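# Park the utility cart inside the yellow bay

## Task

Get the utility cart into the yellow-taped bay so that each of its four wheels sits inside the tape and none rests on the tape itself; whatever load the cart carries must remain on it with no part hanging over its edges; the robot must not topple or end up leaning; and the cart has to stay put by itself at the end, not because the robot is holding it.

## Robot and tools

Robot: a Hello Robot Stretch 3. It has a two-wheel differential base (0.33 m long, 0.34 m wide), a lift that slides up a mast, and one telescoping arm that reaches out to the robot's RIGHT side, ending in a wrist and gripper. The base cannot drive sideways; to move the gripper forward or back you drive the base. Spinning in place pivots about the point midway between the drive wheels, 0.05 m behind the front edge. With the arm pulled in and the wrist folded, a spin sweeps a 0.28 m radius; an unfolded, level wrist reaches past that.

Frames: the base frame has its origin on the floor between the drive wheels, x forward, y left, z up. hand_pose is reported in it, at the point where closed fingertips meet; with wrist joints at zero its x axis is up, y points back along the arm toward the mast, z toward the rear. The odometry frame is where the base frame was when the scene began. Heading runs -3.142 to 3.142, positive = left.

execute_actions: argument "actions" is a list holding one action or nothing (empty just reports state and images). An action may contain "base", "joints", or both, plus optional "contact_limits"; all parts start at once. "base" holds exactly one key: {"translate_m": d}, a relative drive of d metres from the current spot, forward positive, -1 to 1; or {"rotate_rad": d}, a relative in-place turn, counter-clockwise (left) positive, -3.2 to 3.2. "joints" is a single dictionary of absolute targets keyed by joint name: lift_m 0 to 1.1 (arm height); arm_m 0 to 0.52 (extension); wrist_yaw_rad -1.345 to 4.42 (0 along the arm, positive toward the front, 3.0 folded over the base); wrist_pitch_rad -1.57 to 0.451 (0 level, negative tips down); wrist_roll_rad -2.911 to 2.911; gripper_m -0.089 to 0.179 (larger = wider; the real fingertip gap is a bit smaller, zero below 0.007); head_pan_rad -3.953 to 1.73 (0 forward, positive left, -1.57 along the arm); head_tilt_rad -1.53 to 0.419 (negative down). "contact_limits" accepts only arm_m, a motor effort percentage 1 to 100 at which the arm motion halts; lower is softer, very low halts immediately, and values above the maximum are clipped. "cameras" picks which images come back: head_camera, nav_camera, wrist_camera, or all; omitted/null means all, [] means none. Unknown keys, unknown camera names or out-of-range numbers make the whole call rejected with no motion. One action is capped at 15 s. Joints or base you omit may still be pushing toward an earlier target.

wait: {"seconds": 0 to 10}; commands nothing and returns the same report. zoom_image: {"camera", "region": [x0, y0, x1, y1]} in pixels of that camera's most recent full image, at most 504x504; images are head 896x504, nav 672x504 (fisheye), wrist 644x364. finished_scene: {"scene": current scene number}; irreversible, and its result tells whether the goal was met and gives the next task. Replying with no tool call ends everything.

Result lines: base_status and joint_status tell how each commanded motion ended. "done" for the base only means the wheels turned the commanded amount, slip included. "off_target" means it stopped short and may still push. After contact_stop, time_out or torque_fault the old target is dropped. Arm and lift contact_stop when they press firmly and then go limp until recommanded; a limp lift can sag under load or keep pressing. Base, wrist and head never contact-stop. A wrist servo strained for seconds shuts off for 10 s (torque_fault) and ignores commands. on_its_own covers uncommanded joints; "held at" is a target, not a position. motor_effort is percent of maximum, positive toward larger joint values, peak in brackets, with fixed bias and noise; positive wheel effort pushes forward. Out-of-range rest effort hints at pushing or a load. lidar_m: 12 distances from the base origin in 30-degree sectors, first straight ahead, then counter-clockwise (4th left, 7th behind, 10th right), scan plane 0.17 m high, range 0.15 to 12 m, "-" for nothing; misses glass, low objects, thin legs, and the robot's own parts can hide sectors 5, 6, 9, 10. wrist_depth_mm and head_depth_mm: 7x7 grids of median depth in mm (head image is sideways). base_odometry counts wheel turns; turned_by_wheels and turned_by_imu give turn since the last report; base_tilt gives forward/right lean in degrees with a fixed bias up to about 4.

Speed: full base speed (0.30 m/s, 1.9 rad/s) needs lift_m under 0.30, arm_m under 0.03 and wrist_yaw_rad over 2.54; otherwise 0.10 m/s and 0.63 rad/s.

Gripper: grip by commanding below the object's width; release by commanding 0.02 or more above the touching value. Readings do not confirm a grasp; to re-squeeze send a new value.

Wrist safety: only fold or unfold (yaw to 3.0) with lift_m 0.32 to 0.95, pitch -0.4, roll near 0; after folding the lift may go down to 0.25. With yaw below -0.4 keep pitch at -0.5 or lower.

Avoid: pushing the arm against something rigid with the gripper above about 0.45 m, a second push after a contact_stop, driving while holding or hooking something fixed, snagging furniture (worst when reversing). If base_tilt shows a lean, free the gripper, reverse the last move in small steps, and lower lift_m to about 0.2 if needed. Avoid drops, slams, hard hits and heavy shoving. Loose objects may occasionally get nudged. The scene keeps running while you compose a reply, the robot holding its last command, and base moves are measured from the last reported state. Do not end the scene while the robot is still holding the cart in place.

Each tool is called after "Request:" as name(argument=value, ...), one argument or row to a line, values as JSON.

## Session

Request:
execute_actions(
  actions=[],
)

Scene clock: 0.00 s.
base_odometry: x=+0.000 y=+0.000 heading=+0.000 (m, m, rad; odometry frame)
turned_by_wheels: +0.000 (rad since the last result)
turned_by_imu: +0.000 (rad since the last result)
base_tilt: forward=-0.4 right=-0.6 (deg)
lidar_m: 1.19 1.67 1.57 2.13 2.14 2.44 0.86 0.84 1.89 1.41 1.33 1.84
head_depth_mm: 1807 1800 1831 1848 1883 1875 1893 / 1766 1769 1776 1795 1811 1824 1835 / 1706 1717 1740 1758 1755 1752 1782 / 1668 1688 1690 1699 1706 954 1741 / 1607 1629 1647 1663 1652 961 1678 / 1579 1591 1619 1614 1596 905 1645 / 1532 1550 1559 1564 1577 917 1600
base_status: not commanded
joint_positions: lift_m=+0.532 arm_m=+0.002 wrist_yaw_rad=+2.985 wrist_pitch_rad=-0.432 wrist_roll_rad=-0.011 gripper_m=+0.037 head_pan_rad=-0.018 head_tilt_rad=-0.010
joint_status: not commanded
motor_effort: left_wheel=+0 right_wheel=-1 lift_m=+25 arm_m=+0 wrist_yaw_rad=+0 wrist_pitch_rad=+7 wrist_roll_rad=+0 gripper_m=+0 head_pan_rad=+1 head_tilt_rad=+2 (%)
hand_pose: x=+0.0135 y=+0.0733 z=+0.5414 quat_wxyz=(+0.205, +0.696, +0.098, +0.681) (m; base frame)
wrist_depth_mm: - - - - - - - / - - - - - - - / - - - - - - - / - - - - - - - / 955 950 - 977 - - - / 817 806 - 829 878 843 854 / 703 706 703 720 711 742 746
pictures: head_camera (sideways: a quarter turn clockwise sets it upright), nav_camera (sideways: a quarter turn counterclockwise sets it upright), wrist_camera
Images, in order (width x height): head_camera 896x504, nav_camera 672x504, wrist_camera 644x364.

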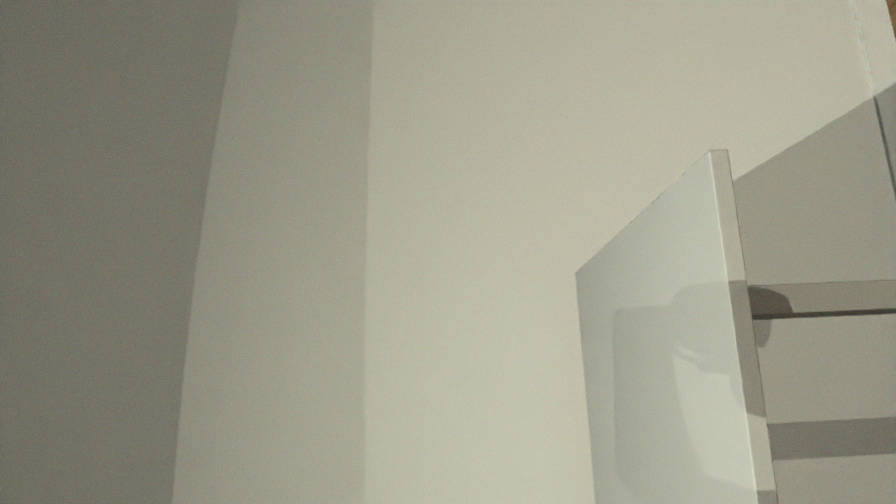

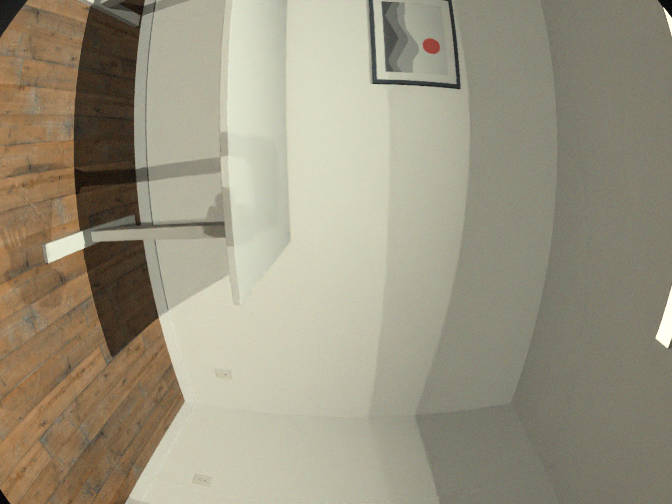

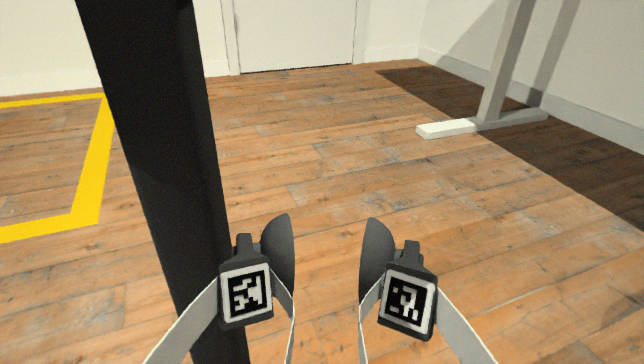

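Request:
execute_actions(
  actions=[
    {"joints": {"head_pan_rad": -3.3, "head_tilt_rad": -0.75, "lift_m": 0.28}},
  ],
)

Scene clock: 3.67 s.
base_odometry: x=+0.000 y=+0.000 heading=+0.000 (m, m, rad; odometry frame)
turned_by_wheels: +0.000 (rad since the last result)
turned_by_imu: +0.000 (rad since the last result)
base_tilt: forward=-0.2 right=-0.8 (deg)
lidar_m: 1.19 1.67 1.57 2.14 2.14 2.44 0.86 0.83 1.89 1.40 1.33 1.83
head_depth_mm: 2996 2846 2200 1795 1521 1320 1169 / 3314 2867 2232 1811 1536 1330 1193 / 2669 2765 2233 1827 1538 1337 1205 / 2465 2634 2277 1801 1548 1344 1185 / 2335 997 1344 1521 1474 1348 1182 / 872 918 1367 1248 1453 1352 1191 / 807 858 1324 1193 1423 1360 1193
base_status: not commanded
joint_positions: lift_m=+0.281 arm_m=+0.002 wrist_yaw_rad=+2.985 wrist_pitch_rad=-0.432 wrist_roll_rad=-0.011 gripper_m=+0.037 head_pan_rad=-3.293 head_tilt_rad=-0.741
joint_status: all done
motor_effort: left_wheel=+0(0) right_wheel=+0(1) lift_m=+12(21) arm_m=+0(0) wrist_yaw_rad=+0(0) wrist_pitch_rad=+7(7) wrist_roll_rad=+0(0) gripper_m=+0(0) head_pan_rad=-4(45) head_tilt_rad=-4(34) (%)
hand_pose: x=+0.0135 y=+0.0733 z=+0.2902 quat_wxyz=(+0.205, +0.696, +0.098, +0.681) (m; base frame)
wrist_depth_mm: - - - - - - - / - - - - - - - / 938 925 961 949 982 991 996 / 722 722 734 725 749 755 772 / 582 595 623 602 629 622 633 / 497 518 - 526 541 522 522 / - - - - 435 447 454
pictures: head_camera (sideways: a quarter turn clockwise sets it upright), nav_camera (sideways: a quarter turn counterclockwise sets it upright), wrist_camera
Images, in order (width x height): head_camera 896x504, nav_camera 672x504, wrist_camera 644x364.

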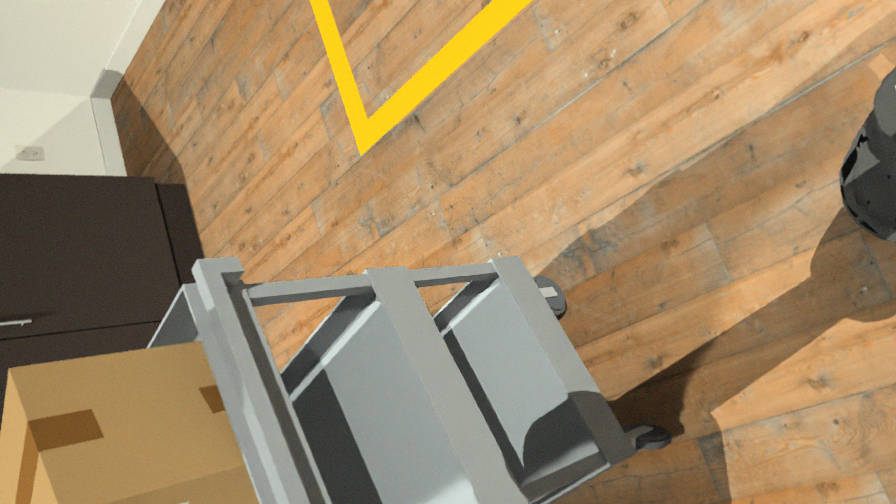

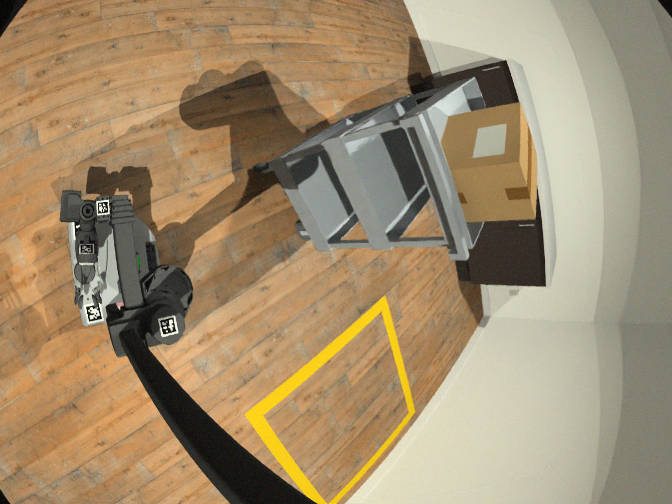

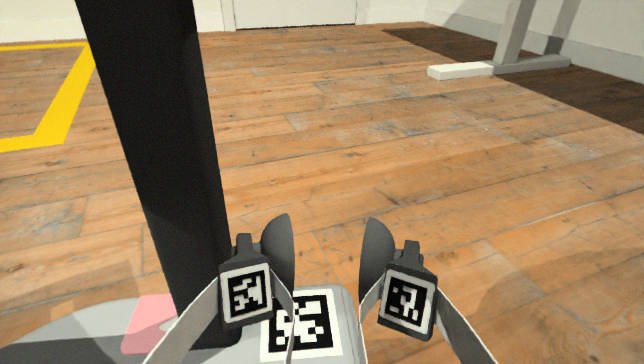

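Request:
execute_actions(
  actions=[
    {"base": {"rotate_rad": -0.57}, "joints": {"head_pan_rad": -2.35, "head_tilt_rad": -0.4}},
  ],
)

Scene clock: 14.70 s.
base_odometry: x=+0.000 y=+0.000 heading=-0.570 (m, m, rad; odometry frame)
turned_by_wheels: -0.570 (rad since the last result)
turned_by_imu: -0.575 (rad since the last result)
base_tilt: forward=-0.4 right=-0.6 (deg)
lidar_m: 1.79 1.20 1.67 1.58 2.14 2.14 2.39 0.87 0.84 1.94 1.41 1.33
head_depth_mm: 2692 2831 2503 1078 1974 1594 1387 / 2729 2860 976 993 1336 1385 1327 / 2699 2870 915 944 1336 1384 1331 / 2733 2848 1017 1020 1335 1202 1310 / 2698 2828 1493 1189 1351 1581 1385 / 2695 2858 3095 2930 2262 1747 1420 / 2652 2885 3138 3155 2253 1753 1427
base_status: done
joint_positions: lift_m=+0.281 arm_m=+0.002 wrist_yaw_rad=+2.985 wrist_pitch_rad=-0.432 wrist_roll_rad=-0.011 gripper_m=+0.037 head_pan_rad=-2.357 head_tilt_rad=-0.408
joint_status: all done
motor_effort: left_wheel=+6(18) right_wheel=-4(9) lift_m=+12(12) arm_m=+0(1) wrist_yaw_rad=+1(0) wrist_pitch_rad=+7(7) wrist_roll_rad=+0(0) gripper_m=+1(1) head_pan_rad=+5(49) head_tilt_rad=+4(23) (%)
hand_pose: x=+0.0135 y=+0.0733 z=+0.2902 quat_wxyz=(+0.205, +0.696, +0.098, +0.681) (m; base frame)
wrist_depth_mm: - - - - - - - / - - - - - - - / 928 932 966 939 939 996 950 / 712 735 732 731 764 745 765 / 588 584 615 602 629 614 625 / 498 523 - 526 529 528 522 / - - - - 433 450 453
pictures: head_camera (sideways: a quarter turn clockwise sets it upright), nav_camera (sideways: a quarter turn counterclockwise sets it upright), wrist_camera
Images, in order (width x height): head_camera 896x504, nav_camera 672x504, wrist_camera 644x364.

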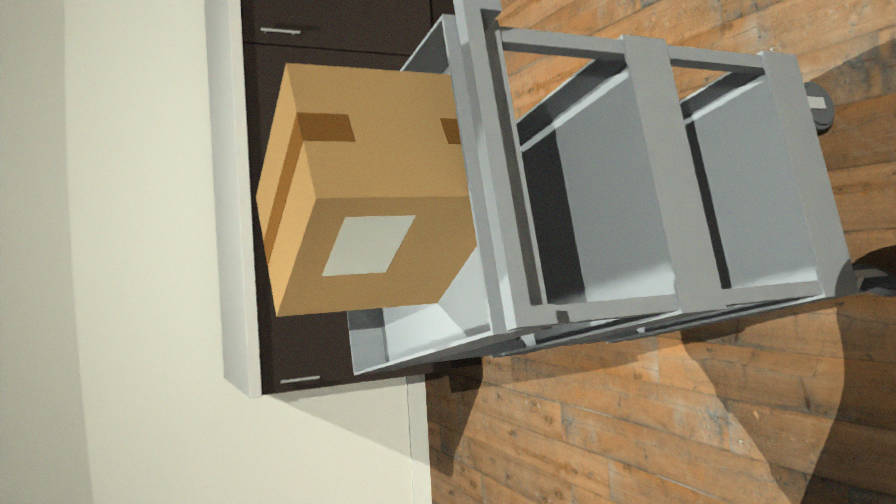

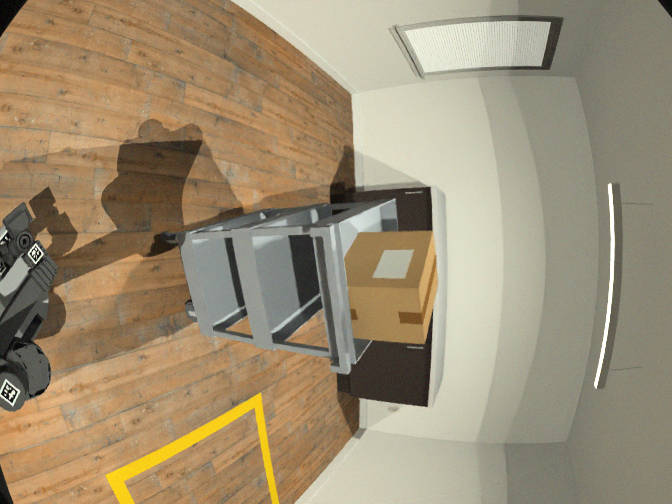

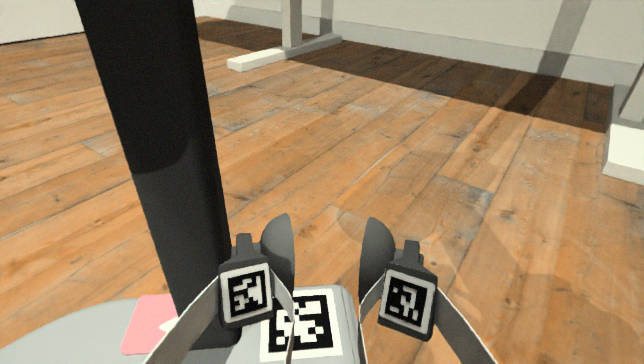

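Request:
execute_actions(
  actions=[],
)

Scene clock: 15.53 s.
base_odometry: x=+0.000 y=+0.000 heading=-0.570 (m, m, rad; odometry frame)
turned_by_wheels: +0.000 (rad since the last result)
turned_by_imu: +0.000 (rad since the last result)
base_tilt: forward=-0.2 right=-0.7 (deg)
lidar_m: 1.80 1.20 1.67 1.58 2.13 2.14 2.40 0.87 0.83 1.94 1.41 1.33
head_depth_mm: 2730 2841 2536 1081 1963 1589 1384 / 2737 2877 973 991 1328 1374 1326 / 2712 2875 919 943 1332 1381 1338 / 2724 2848 1022 1021 1341 1204 1307 / 2695 2836 1490 1186 1349 1579 1379 / 2693 2836 3020 2929 2228 1735 1426 / 2649 2873 3116 3154 2283 1758 1440
base_status: done
joint_positions: lift_m=+0.281 arm_m=+0.002 wrist_yaw_rad=+2.985 wrist_pitch_rad=-0.432 wrist_roll_rad=-0.011 gripper_m=+0.037 head_pan_rad=-2.357 head_tilt_rad=-0.408
joint_status: all done
motor_effort: left_wheel=+6(18) right_wheel=-5(9) lift_m=+12(12) arm_m=+0(1) wrist_yaw_rad=+0(0) wrist_pitch_rad=+7(7) wrist_roll_rad=+0(0) gripper_m=+1(1) head_pan_rad=+5(49) head_tilt_rad=+3(23) (%)
hand_pose: x=+0.0135 y=+0.0733 z=+0.2902 quat_wxyz=(+0.205, +0.696, +0.098, +0.681) (m; base frame)
wrist_depth_mm: - - - - - - - / - - - - - - - / 887 916 930 953 983 - 987 / 708 721 736 740 759 755 776 / 593 599 620 609 643 623 618 / 497 513 - 537 535 523 522 / - - - - 437 449 452
pictures: head_camera (sideways: a quarter turn clockwise sets it upright), nav_camera (sideways: a quarter turn counterclockwise sets it upright), wrist_camera
Images, in order (width x height): head_camera 896x504, nav_camera 672x504, wrist_camera 644x364.

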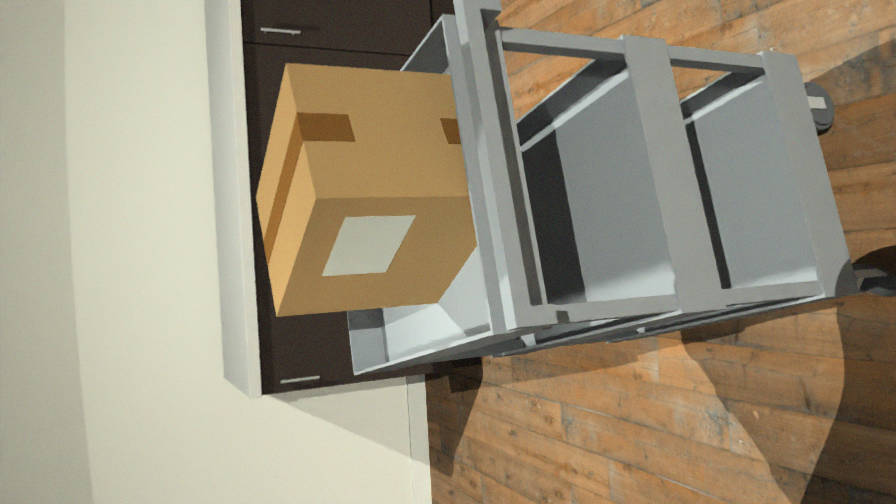

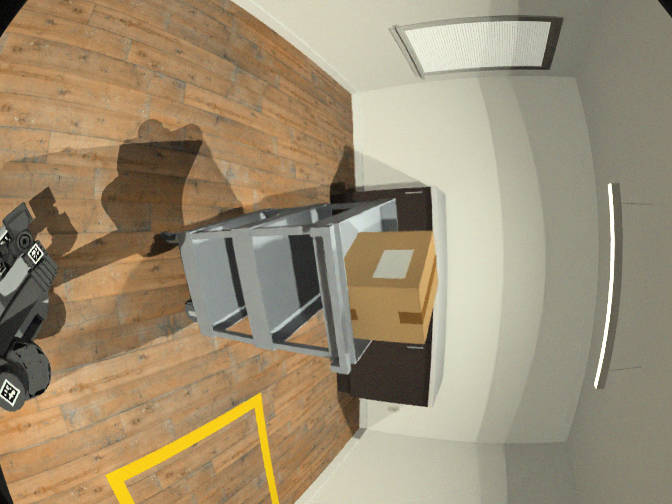

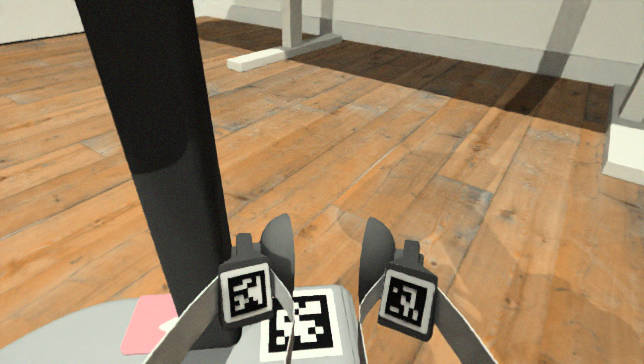

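Request:
zoom_image(
  camera="head_camera",
  region=[200, 0, 600, 400],
)

Request:
zoom_image(
  camera="nav_camera",
  region=[280, 150, 480, 420],
)

Region (200, 0, 600, 400) of head_camera's 896x504 image, scaled by 1.260, with more detail than that image has.

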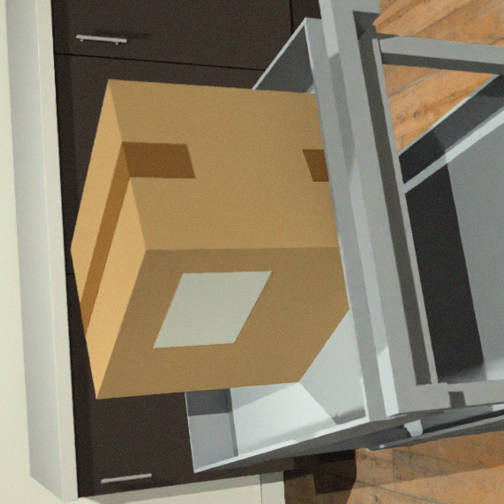

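Region (280, 150, 480, 420) of nav_camera's 672x504 image, scaled by 1.867, with more detail than that image has; it fills the left 373 columns of this view, and the rest is white.

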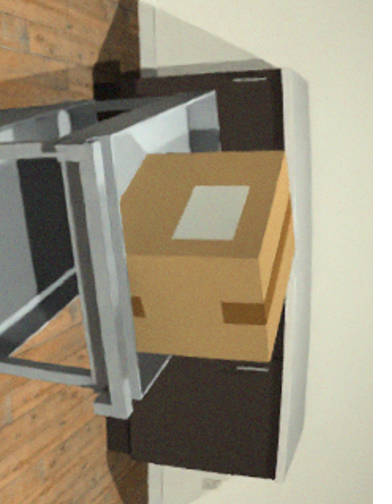

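Request:
execute_actions(
  actions=[
    {"base": {"translate_m": -0.78}, "joints": {"lift_m": 0.295, "head_pan_rad": -1.85, "head_tilt_rad": -0.9}},
  ],
)

Scene clock: 25.23 s.
base_odometry: x=-0.657 y=+0.421 heading=-0.570 (m, m, rad; odometry frame)
turned_by_wheels: +0.000 (rad since the last result)
turned_by_imu: +0.002 (rad since the last result)
base_tilt: forward=-0.4 right=-0.6 (deg)
lidar_m: 2.44 1.86 1.77 1.86 1.57 1.56 1.75 1.95 0.59 0.48 0.64 1.90
head_depth_mm: 1802 2056 1840 1572 1390 1244 1128 / 1888 2114 1827 1590 1398 1245 1162 / 985 1231 1390 1541 1398 1257 - / 990 834 712 940 1203 1253 1186 / 534 609 624 996 1230 1263 1140 / 507 592 637 1022 1263 1276 1150 / 505 585 641 1030 1312 1282 1152
base_status: done
joint_positions: lift_m=+0.294 arm_m=+0.002 wrist_yaw_rad=+2.985 wrist_pitch_rad=-0.432 wrist_roll_rad=-0.011 gripper_m=+0.037 head_pan_rad=-1.857 head_tilt_rad=-0.889
joint_status: all done
motor_effort: left_wheel=+6(13) right_wheel=-4(11) lift_m=+37(39) arm_m=+0(0) wrist_yaw_rad=+1(1) wrist_pitch_rad=+6(7) wrist_roll_rad=+0(0) gripper_m=+0(1) head_pan_rad=+5(38) head_tilt_rad=-5(28) (%)
hand_pose: x=+0.0135 y=+0.0733 z=+0.3040 quat_wxyz=(+0.205, +0.696, +0.098, +0.681) (m; base frame)
wrist_depth_mm: - - - - - - - / - - - - - - - / 962 965 972 971 990 - - / 741 741 764 780 778 784 789 / 604 615 641 631 655 635 642 / 510 518 - 541 554 538 541 / 461 - - - 451 465 465
pictures: head_camera (sideways: a quarter turn clockwise sets it upright), nav_camera (sideways: a quarter turn counterclockwise sets it upright), wrist_camera
Images, in order (width x height): head_camera 896x504, nav_camera 672x504, wrist_camera 644x364.

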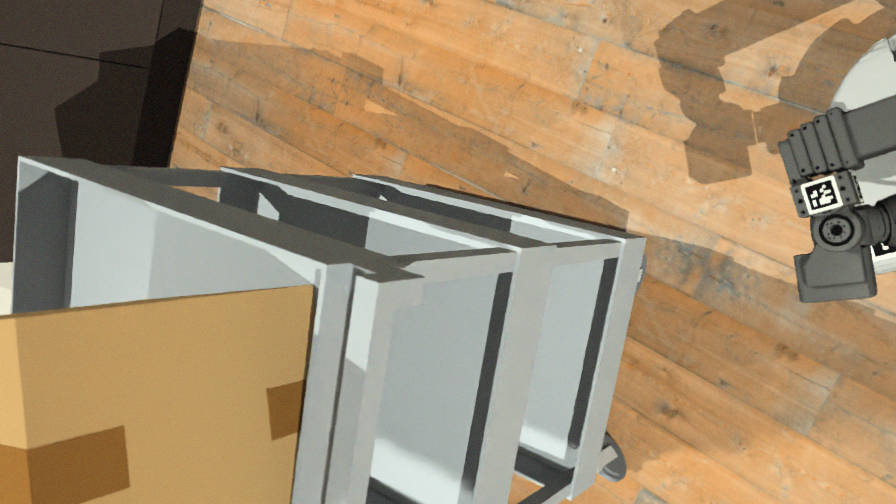

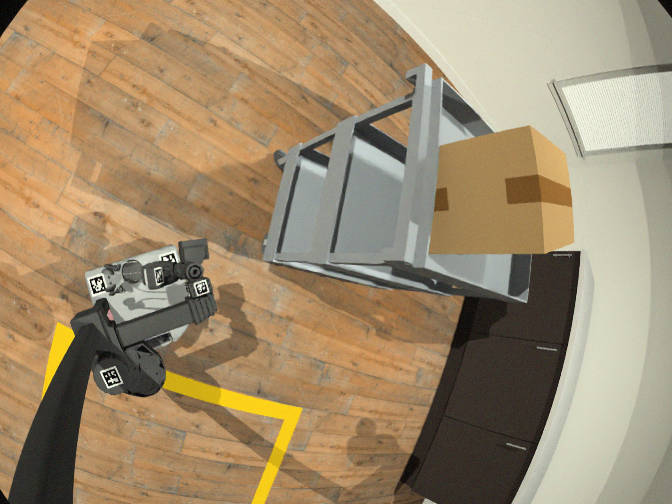

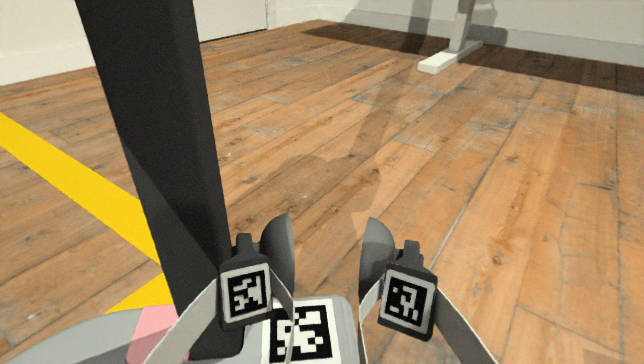

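Request:
zoom_image(
  camera="head_camera",
  region=[280, 150, 700, 400],
)

Region (280, 150, 700, 400) of head_camera's 896x504 image, scaled by 1.200, with more detail than that image has; it fills the top 300 rows of this view, and the rest is white.

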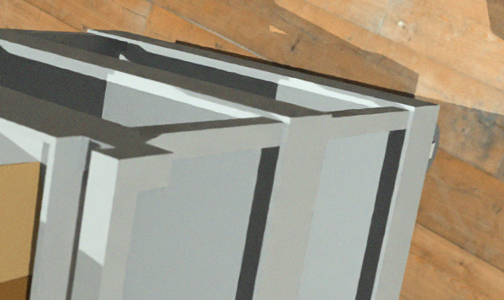

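Request:
execute_actions(
  actions=[
    {"base": {"rotate_rad": -0.80}, "joints": {"head_pan_rad": -1.0, "head_tilt_rad": -1.0}},
  ],
  cameras=["head_camera", "nav_camera"],
)

Scene clock: 28.77 s.
base_odometry: x=-0.657 y=+0.421 heading=-1.369 (m, m, rad; odometry frame)
turned_by_wheels: -0.800 (rad since the last result)
turned_by_imu: -0.807 (rad since the last result)
base_tilt: forward=-0.4 right=-0.7 (deg)
lidar_m: 1.89 2.04 1.86 2.18 1.77 1.66 1.56 1.59 2.06 1.94 0.48 0.52
head_depth_mm: 1921 1868 1647 1475 1327 1209 1131 / 1985 1861 1660 1481 1338 1222 - / 835 1113 1111 1428 1340 1231 - / 801 677 617 952 1294 1227 1127 / 538 623 1008 989 1317 1227 1129 / 535 620 1032 1201 1343 1243 1135 / 532 615 1035 1205 1351 1245 1143
base_status: done
joint_positions: lift_m=+0.294 arm_m=+0.002 wrist_yaw_rad=+2.985 wrist_pitch_rad=-0.432 wrist_roll_rad=-0.011 gripper_m=+0.037 head_pan_rad=-1.007 head_tilt_rad=-0.988
joint_status: all done
motor_effort: left_wheel=+6(16) right_wheel=-5(9) lift_m=+37(37) arm_m=-1(0) wrist_yaw_rad=+1(2) wrist_pitch_rad=+7(7) wrist_roll_rad=+0(0) gripper_m=-1(1) head_pan_rad=+4(48) head_tilt_rad=-5(15) (%)
hand_pose: x=+0.0135 y=+0.0733 z=+0.3040 quat_wxyz=(+0.205, +0.696, +0.098, +0.681) (m; base frame)
wrist_depth_mm: - - - - - - - / - - - - - - - / 946 938 - 991 - - - / 740 755 756 749 784 786 805 / 606 603 646 613 660 631 637 / 517 523 - 556 550 539 545 / 456 - - - 457 465 467
pictures: head_camera (sideways: a quarter turn clockwise sets it upright), nav_camera (sideways: a quarter turn counterclockwise sets it upright)
Images, in order (width x height): head_camera 896x504, nav_camera 672x504.

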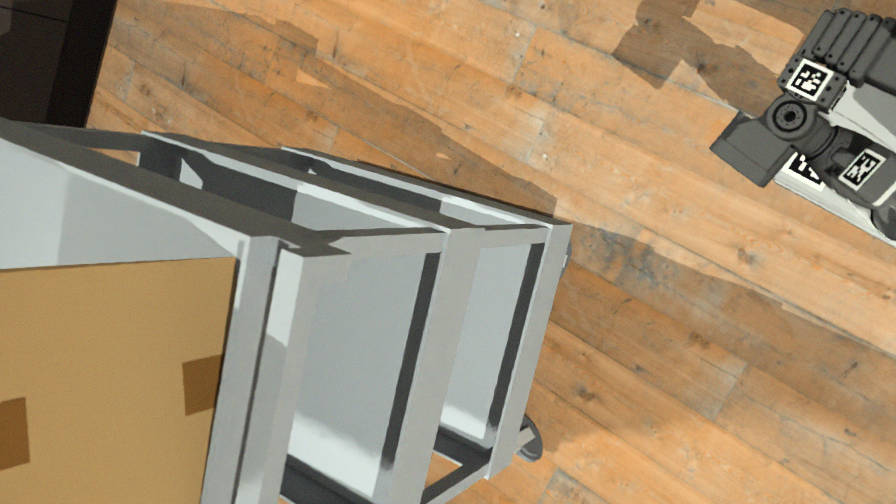

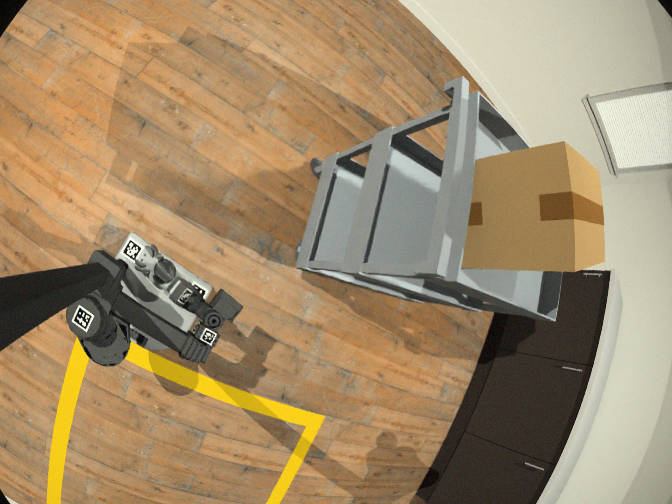

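Request:
execute_actions(
  actions=[
    {"base": {"translate_m": -0.07}, "joints": {"arm_m": 0.255, "wrist_yaw_rad": 1.57, "wrist_pitch_rad": 0.0, "gripper_m": 0.15, "lift_m": 0.27}},
  ],
)

Scene clock: 32.23 s.
base_odometry: x=-0.671 y=+0.489 heading=-1.369 (m, m, rad; odometry frame)
turned_by_wheels: +0.000 (rad since the last result)
turned_by_imu: +0.000 (rad since the last result)
base_tilt: forward=-0.2 right=-0.7 (deg)
lidar_m: 1.96 2.10 1.88 2.18 1.75 1.58 1.49 1.52 1.97 1.95 0.52 0.54
head_depth_mm: 1973 1885 1653 1469 1370 1226 1089 / 2060 1879 1662 1476 1356 1213 1141 / 1956 1281 1595 1483 1340 1224 - / 842 766 1062 1279 1330 1227 1123 / 687 654 744 992 1334 1228 1132 / 576 637 1049 1252 1362 1246 1135 / 574 635 1061 1288 1364 1244 1138
base_status: done
joint_positions: lift_m=+0.271 arm_m=+0.255 wrist_yaw_rad=+1.571 wrist_pitch_rad=-0.023 wrist_roll_rad=-0.011 gripper_m=+0.150 head_pan_rad=-1.007 head_tilt_rad=-0.988
joint_status: all done
motor_effort: left_wheel=+5(13) right_wheel=-4(12) lift_m=+12(34) arm_m=+3(3) wrist_yaw_rad=+0(2) wrist_pitch_rad=+10(11) wrist_roll_rad=+0(0) gripper_m=+0(88) head_pan_rad=+5(4) head_tilt_rad=-5(5) (%)
hand_pose: x=+0.2343 y=-0.3997 z=+0.3794 quat_wxyz=(+0.509, +0.503, -0.491, +0.497) (m; base frame)
wrist_depth_mm: - - - 301 253 269 292 / - - - 304 260 280 303 / - - - 677 - - - / - - - 694 - - - / - - - 709 807 873 - / 911 - 931 467 632 640 629 / 661 695 703 371 476 463 522
pictures: head_camera (sideways: a quarter turn clockwise sets it upright), nav_camera (sideways: a quarter turn counterclockwise sets it upright), wrist_camera
Images, in order (width x height): head_camera 896x504, nav_camera 672x504, wrist_camera 644x364.

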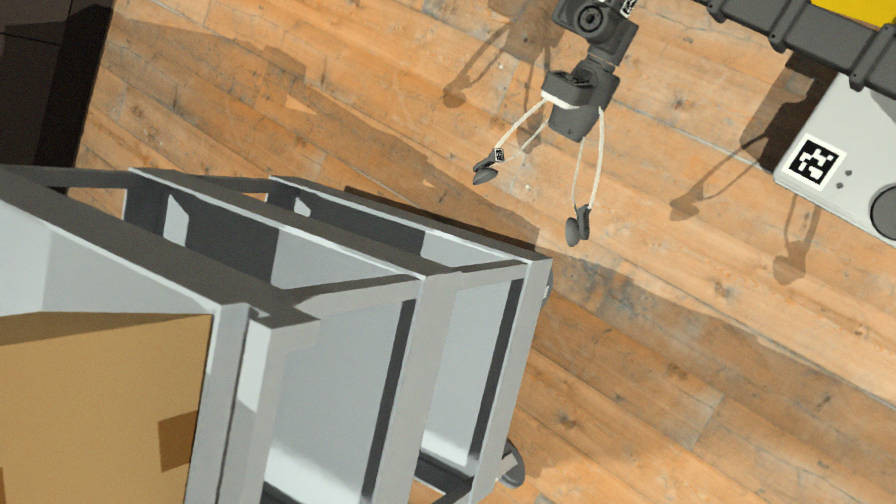

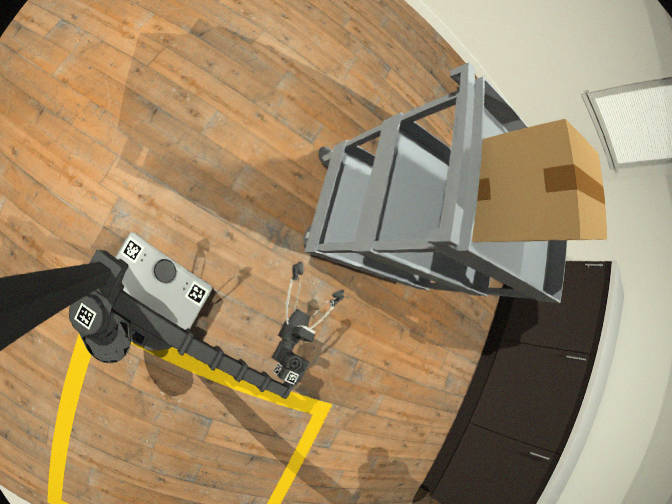

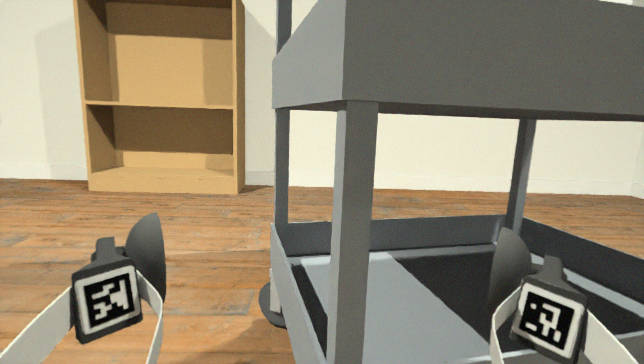

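Request:
execute_actions(
  actions=[
    {"base": {"translate_m": 0.11}, "joints": {"arm_m": 0.275, "lift_m": 0.24, "gripper_m": 0.11, "head_tilt_rad": -1.1}},
  ],
)

Scene clock: 35.17 s.
base_odometry: x=-0.649 y=+0.381 heading=-1.369 (m, m, rad; odometry frame)
turned_by_wheels: +0.000 (rad since the last result)
turned_by_imu: +0.000 (rad since the last result)
base_tilt: forward=-0.4 right=-0.5 (deg)
lidar_m: 1.85 1.99 1.84 2.18 2.22 1.70 1.60 1.63 2.07 1.94 0.46 0.51
head_depth_mm: 1878 1674 1518 1411 1269 1186 1112 / 1127 1667 1534 1413 1286 1213 - / 709 666 988 1357 1288 1228 - / 568 562 956 1208 1300 1205 1145 / 551 576 976 1260 1309 1212 1127 / 548 586 981 1300 1313 1216 1128 / 546 590 997 1410 1318 1223 1134
base_status: done
joint_positions: lift_m=+0.241 arm_m=+0.275 wrist_yaw_rad=+1.571 wrist_pitch_rad=-0.022 wrist_roll_rad=-0.011 gripper_m=+0.110 head_pan_rad=-1.007 head_tilt_rad=-1.086
joint_status: all done
motor_effort: left_wheel=+5(11) right_wheel=-4(6) lift_m=+12(11) arm_m=+3(7) wrist_yaw_rad=-1(1) wrist_pitch_rad=+10(10) wrist_roll_rad=+0(0) gripper_m=+1(87) head_pan_rad=+4(4) head_tilt_rad=-6(15) (%)
hand_pose: x=+0.2343 y=-0.4197 z=+0.3495 quat_wxyz=(+0.509, +0.503, -0.491, +0.497) (m; base frame)
wrist_depth_mm: - - - 148 161 163 174 / - - - 152 359 332 307 / - - - 157 - - - / - - - 161 - - - / - - - 166 697 758 - / 826 902 772 171 566 626 583 / 651 622 627 177 431 395 449
pictures: head_camera (sideways: a quarter turn clockwise sets it upright), nav_camera (sideways: a quarter turn counterclockwise sets it upright), wrist_camera
Images, in order (width x height): head_camera 896x504, nav_camera 672x504, wrist_camera 644x364.

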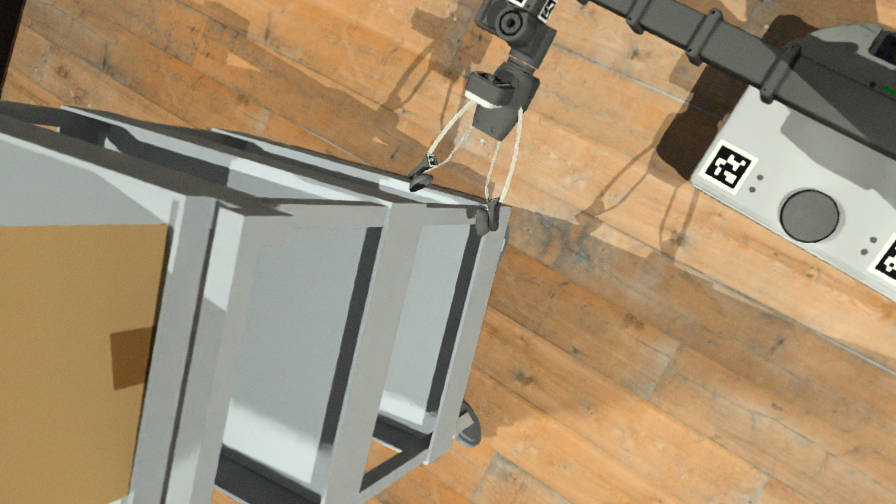

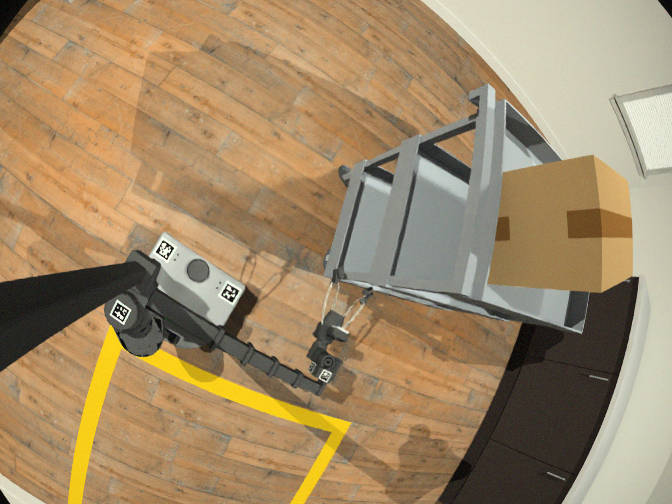

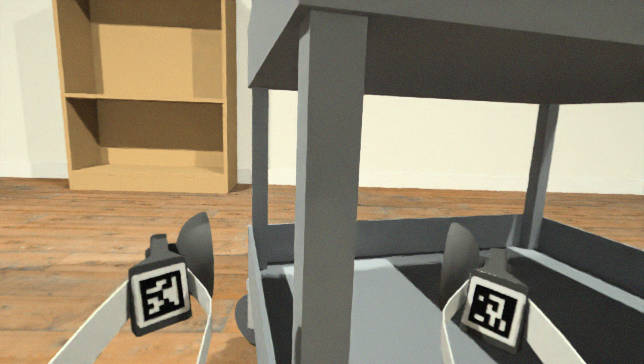

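Request:
execute_actions(
  actions=[
    {"base": {"translate_m": 0.02}, "joints": {"gripper_m": 0.0}},
  ],
  cameras=["wrist_camera", "head_camera"],
)

Scene clock: 36.90 s.
base_odometry: x=-0.645 y=+0.362 heading=-1.369 (m, m, rad; odometry frame)
turned_by_wheels: +0.000 (rad since the last result)
turned_by_imu: +0.000 (rad since the last result)
base_tilt: forward=-0.3 right=-0.6 (deg)
lidar_m: 1.84 1.97 1.84 2.19 2.23 1.72 1.62 1.65 2.07 1.93 0.45 0.50
head_depth_mm: 1878 1673 1525 1412 1269 1187 1109 / 1028 1612 1531 1417 1280 1212 - / 698 609 879 1231 1294 1219 - / 542 569 958 1218 1298 1203 1142 / 540 569 978 1253 1309 1204 1131 / 537 579 976 1286 1320 1221 1125 / 534 596 987 1418 1320 1219 1131
base_status: done
joint_positions: lift_m=+0.241 arm_m=+0.275 wrist_yaw_rad=+1.571 wrist_pitch_rad=-0.022 wrist_roll_rad=-0.011 gripper_m=+0.001 head_pan_rad=-1.007 head_tilt_rad=-1.087
joint_status: all done
motor_effort: left_wheel=+6(13) right_wheel=-5(6) lift_m=+12(12) arm_m=+3(3) wrist_yaw_rad=-2(2) wrist_pitch_rad=+10(10) wrist_roll_rad=+0(0) gripper_m=-13(92) head_pan_rad=+4(4) head_tilt_rad=-6(6) (%)
hand_pose: x=+0.2343 y=-0.4197 z=+0.3495 quat_wxyz=(+0.508, +0.503, -0.491, +0.497) (m; base frame)
wrist_depth_mm: - - - 129 162 156 152 / - - - 132 358 330 310 / - - - 137 - - - / - - - 141 - - - / - - - 143 704 733 - / 841 859 920 147 598 579 578 / 636 664 612 152 408 436 444
pictures: head_camera (sideways: a quarter turn clockwise sets it upright), wrist_camera
Images, in order (width x height): head_camera 896x504, wrist_camera 644x364.

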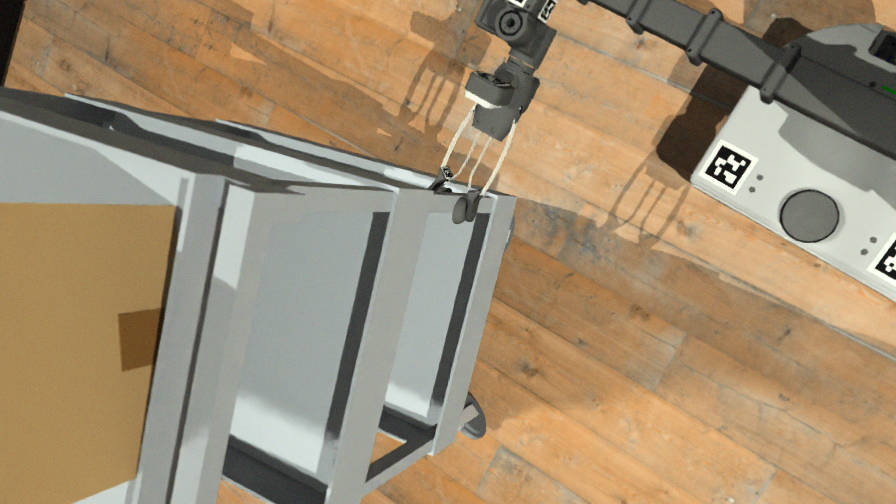

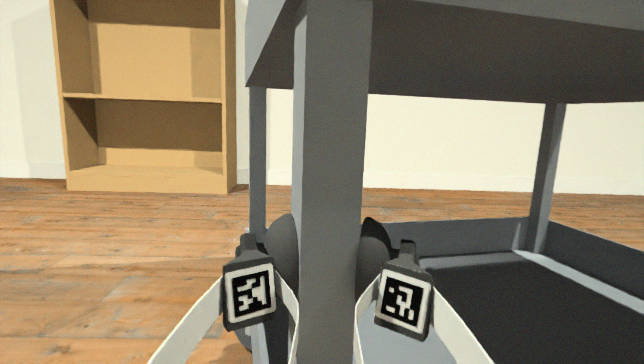

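Request:
execute_actions(
  actions=[
    {"base": {"translate_m": -0.7}, "joints": {"head_pan_rad": -1.1, "head_tilt_rad": -1.0}},
  ],
)

Scene clock: 45.90 s.
base_odometry: x=-0.785 y=+1.048 heading=-1.369 (m, m, rad; odometry frame)
turned_by_wheels: +0.000 (rad since the last result)
turned_by_imu: +0.003 (rad since the last result)
base_tilt: forward=-0.2 right=-0.6 (deg)
lidar_m: 1.19 2.62 2.16 1.68 1.39 0.98 0.93 0.95 1.23 2.00 2.04 0.96
head_depth_mm: 2012 1848 1624 1455 1286 1221 1108 / 2057 1861 1637 1471 1306 1213 - / 2087 1869 1665 1473 1327 1220 - / 2145 1902 1655 1486 1336 1220 1136 / 2216 1909 1675 1494 1344 1227 1131 / 2232 1937 1683 1503 1362 1233 1136 / 2217 1661 1614 1510 1363 1238 1137
base_status: done
joint_positions: lift_m=+0.241 arm_m=+0.275 wrist_yaw_rad=+1.568 wrist_pitch_rad=-0.019 wrist_roll_rad=-0.011 gripper_m=+0.000 head_pan_rad=-1.093 head_tilt_rad=-1.001
joint_status: all done
motor_effort: left_wheel=+5(15) right_wheel=-4(27) lift_m=+13(13) arm_m=+1(3) wrist_yaw_rad=+2(33) wrist_pitch_rad=+8(10) wrist_roll_rad=+0(0) gripper_m=-1(14) head_pan_rad=-3(16) head_tilt_rad=+1(10) (%)
hand_pose: x=+0.2344 y=-0.4208 z=+0.3503 quat_wxyz=(+0.509, +0.501, -0.493, +0.497) (m; base frame)
wrist_depth_mm: - - - - - - - / - - - 841 846 955 - / - - - - - - - / - - - - - - - / - - - 993 951 - - / 826 846 885 - 926 919 934 / 651 654 659 674 645 692 710
pictures: head_camera (sideways: a quarter turn clockwise sets it upright), nav_camera (sideways: a quarter turn counterclockwise sets it upright), wrist_camera
Images, in order (width x height): head_camera 896x504, nav_camera 672x504, wrist_camera 644x364.

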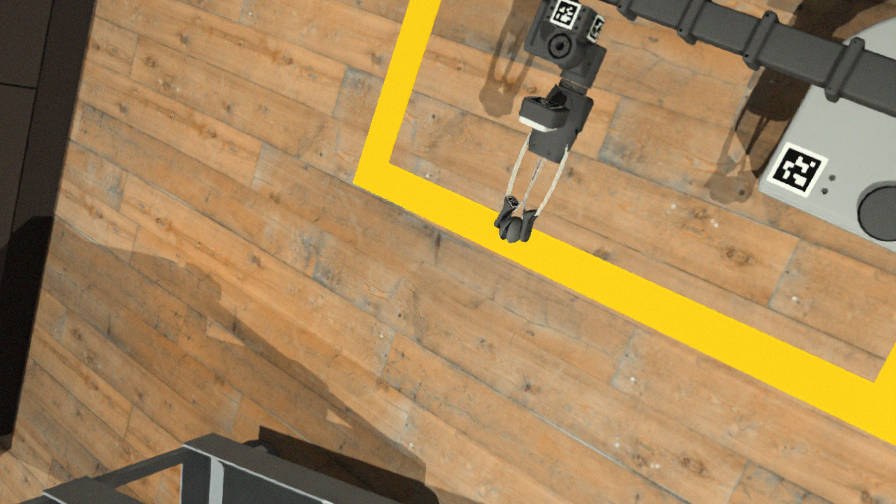

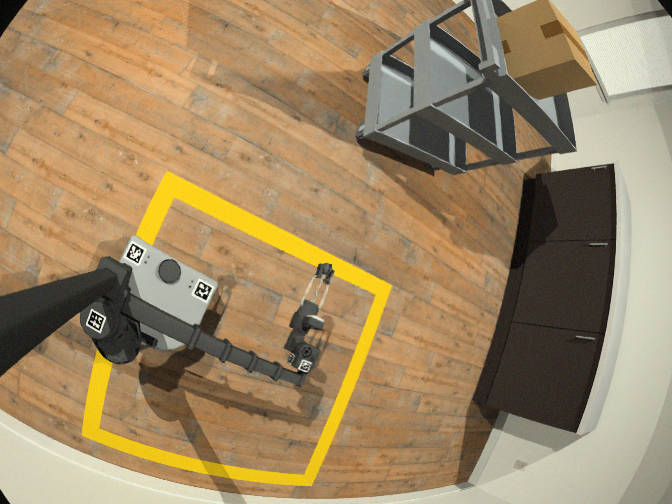

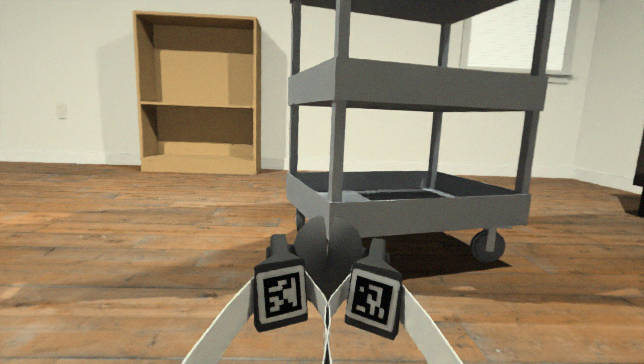

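Request:
zoom_image(
  camera="wrist_camera",
  region=[260, 0, 580, 280],
)

Region (260, 0, 580, 280) of wrist_camera's 644x364 image, scaled by 1.575; it fills the top 441 rows of this view, and the rest is white.

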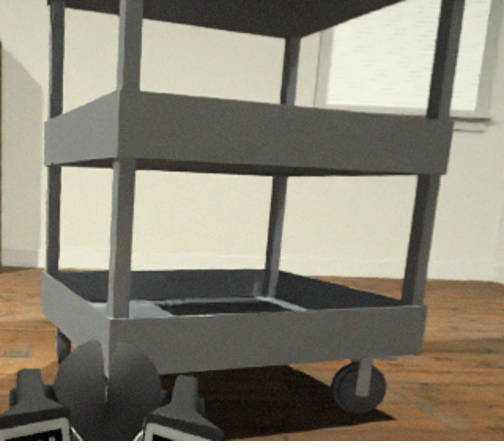

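Request:
execute_actions(
  actions=[
    {"base": {"translate_m": 0.69}, "joints": {"gripper_m": 0.15, "arm_m": 0.288, "head_pan_rad": -1.0, "head_tilt_rad": -1.1}},
  ],
)

Scene clock: 55.87 s.
base_odometry: x=-0.647 y=+0.372 heading=-1.368 (m, m, rad; odometry frame)
turned_by_wheels: +0.000 (rad since the last result)
turned_by_imu: -0.003 (rad since the last result)
base_tilt: forward=-0.2 right=-0.7 (deg)
lidar_m: 1.85 1.99 1.84 2.18 2.22 1.71 1.61 1.64 2.07 1.93 0.45 0.49
head_depth_mm: 1888 1697 1530 1400 1276 1184 1112 / 740 1638 1528 1414 1292 1209 - / 566 560 932 1146 1295 1227 - / 531 575 963 1226 1306 1202 1145 / 523 563 980 1251 1312 1216 1128 / 517 574 984 1281 1317 1215 1129 / 523 572 964 1427 1320 1216 1138
base_status: done
joint_positions: lift_m=+0.241 arm_m=+0.288 wrist_yaw_rad=+1.568 wrist_pitch_rad=-0.019 wrist_roll_rad=-0.011 gripper_m=+0.150 head_pan_rad=-1.007 head_tilt_rad=-1.086
joint_status: all done
motor_effort: left_wheel=+6(12) right_wheel=-4(6) lift_m=+13(13) arm_m=+3(1) wrist_yaw_rad=+2(3) wrist_pitch_rad=+8(8) wrist_roll_rad=+0(0) gripper_m=+1(87) head_pan_rad=+5(17) head_tilt_rad=-5(13) (%)
hand_pose: x=+0.2344 y=-0.4334 z=+0.3503 quat_wxyz=(+0.508, +0.501, -0.493, +0.497) (m; base frame)
wrist_depth_mm: - - 252 101 156 153 147 / - - 547 104 339 321 301 / - - - 107 - - - / - - - 110 - - - / - - - 113 692 723 - / 848 - 587 117 568 573 552 / 623 656 462 120 432 419 474
pictures: head_camera (sideways: a quarter turn clockwise sets it upright), nav_camera (sideways: a quarter turn counterclockwise sets it upright), wrist_camera
Images, in order (width x height): head_camera 896x504, nav_camera 672x504, wrist_camera 644x364.

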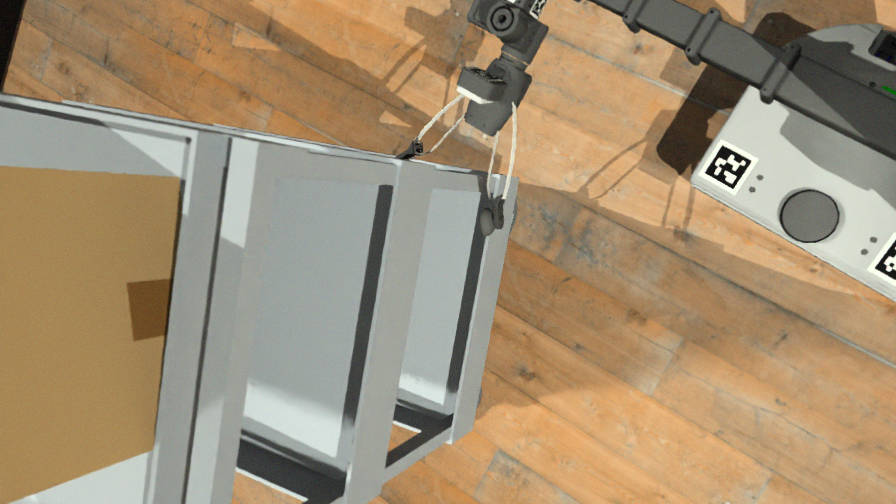

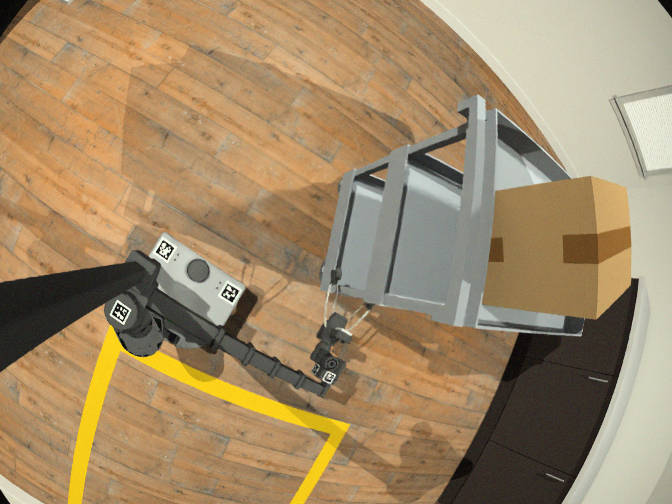

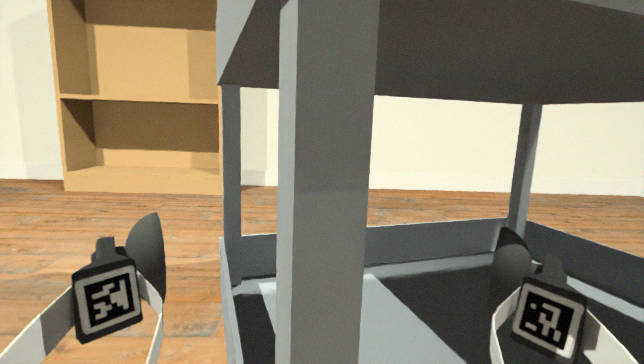

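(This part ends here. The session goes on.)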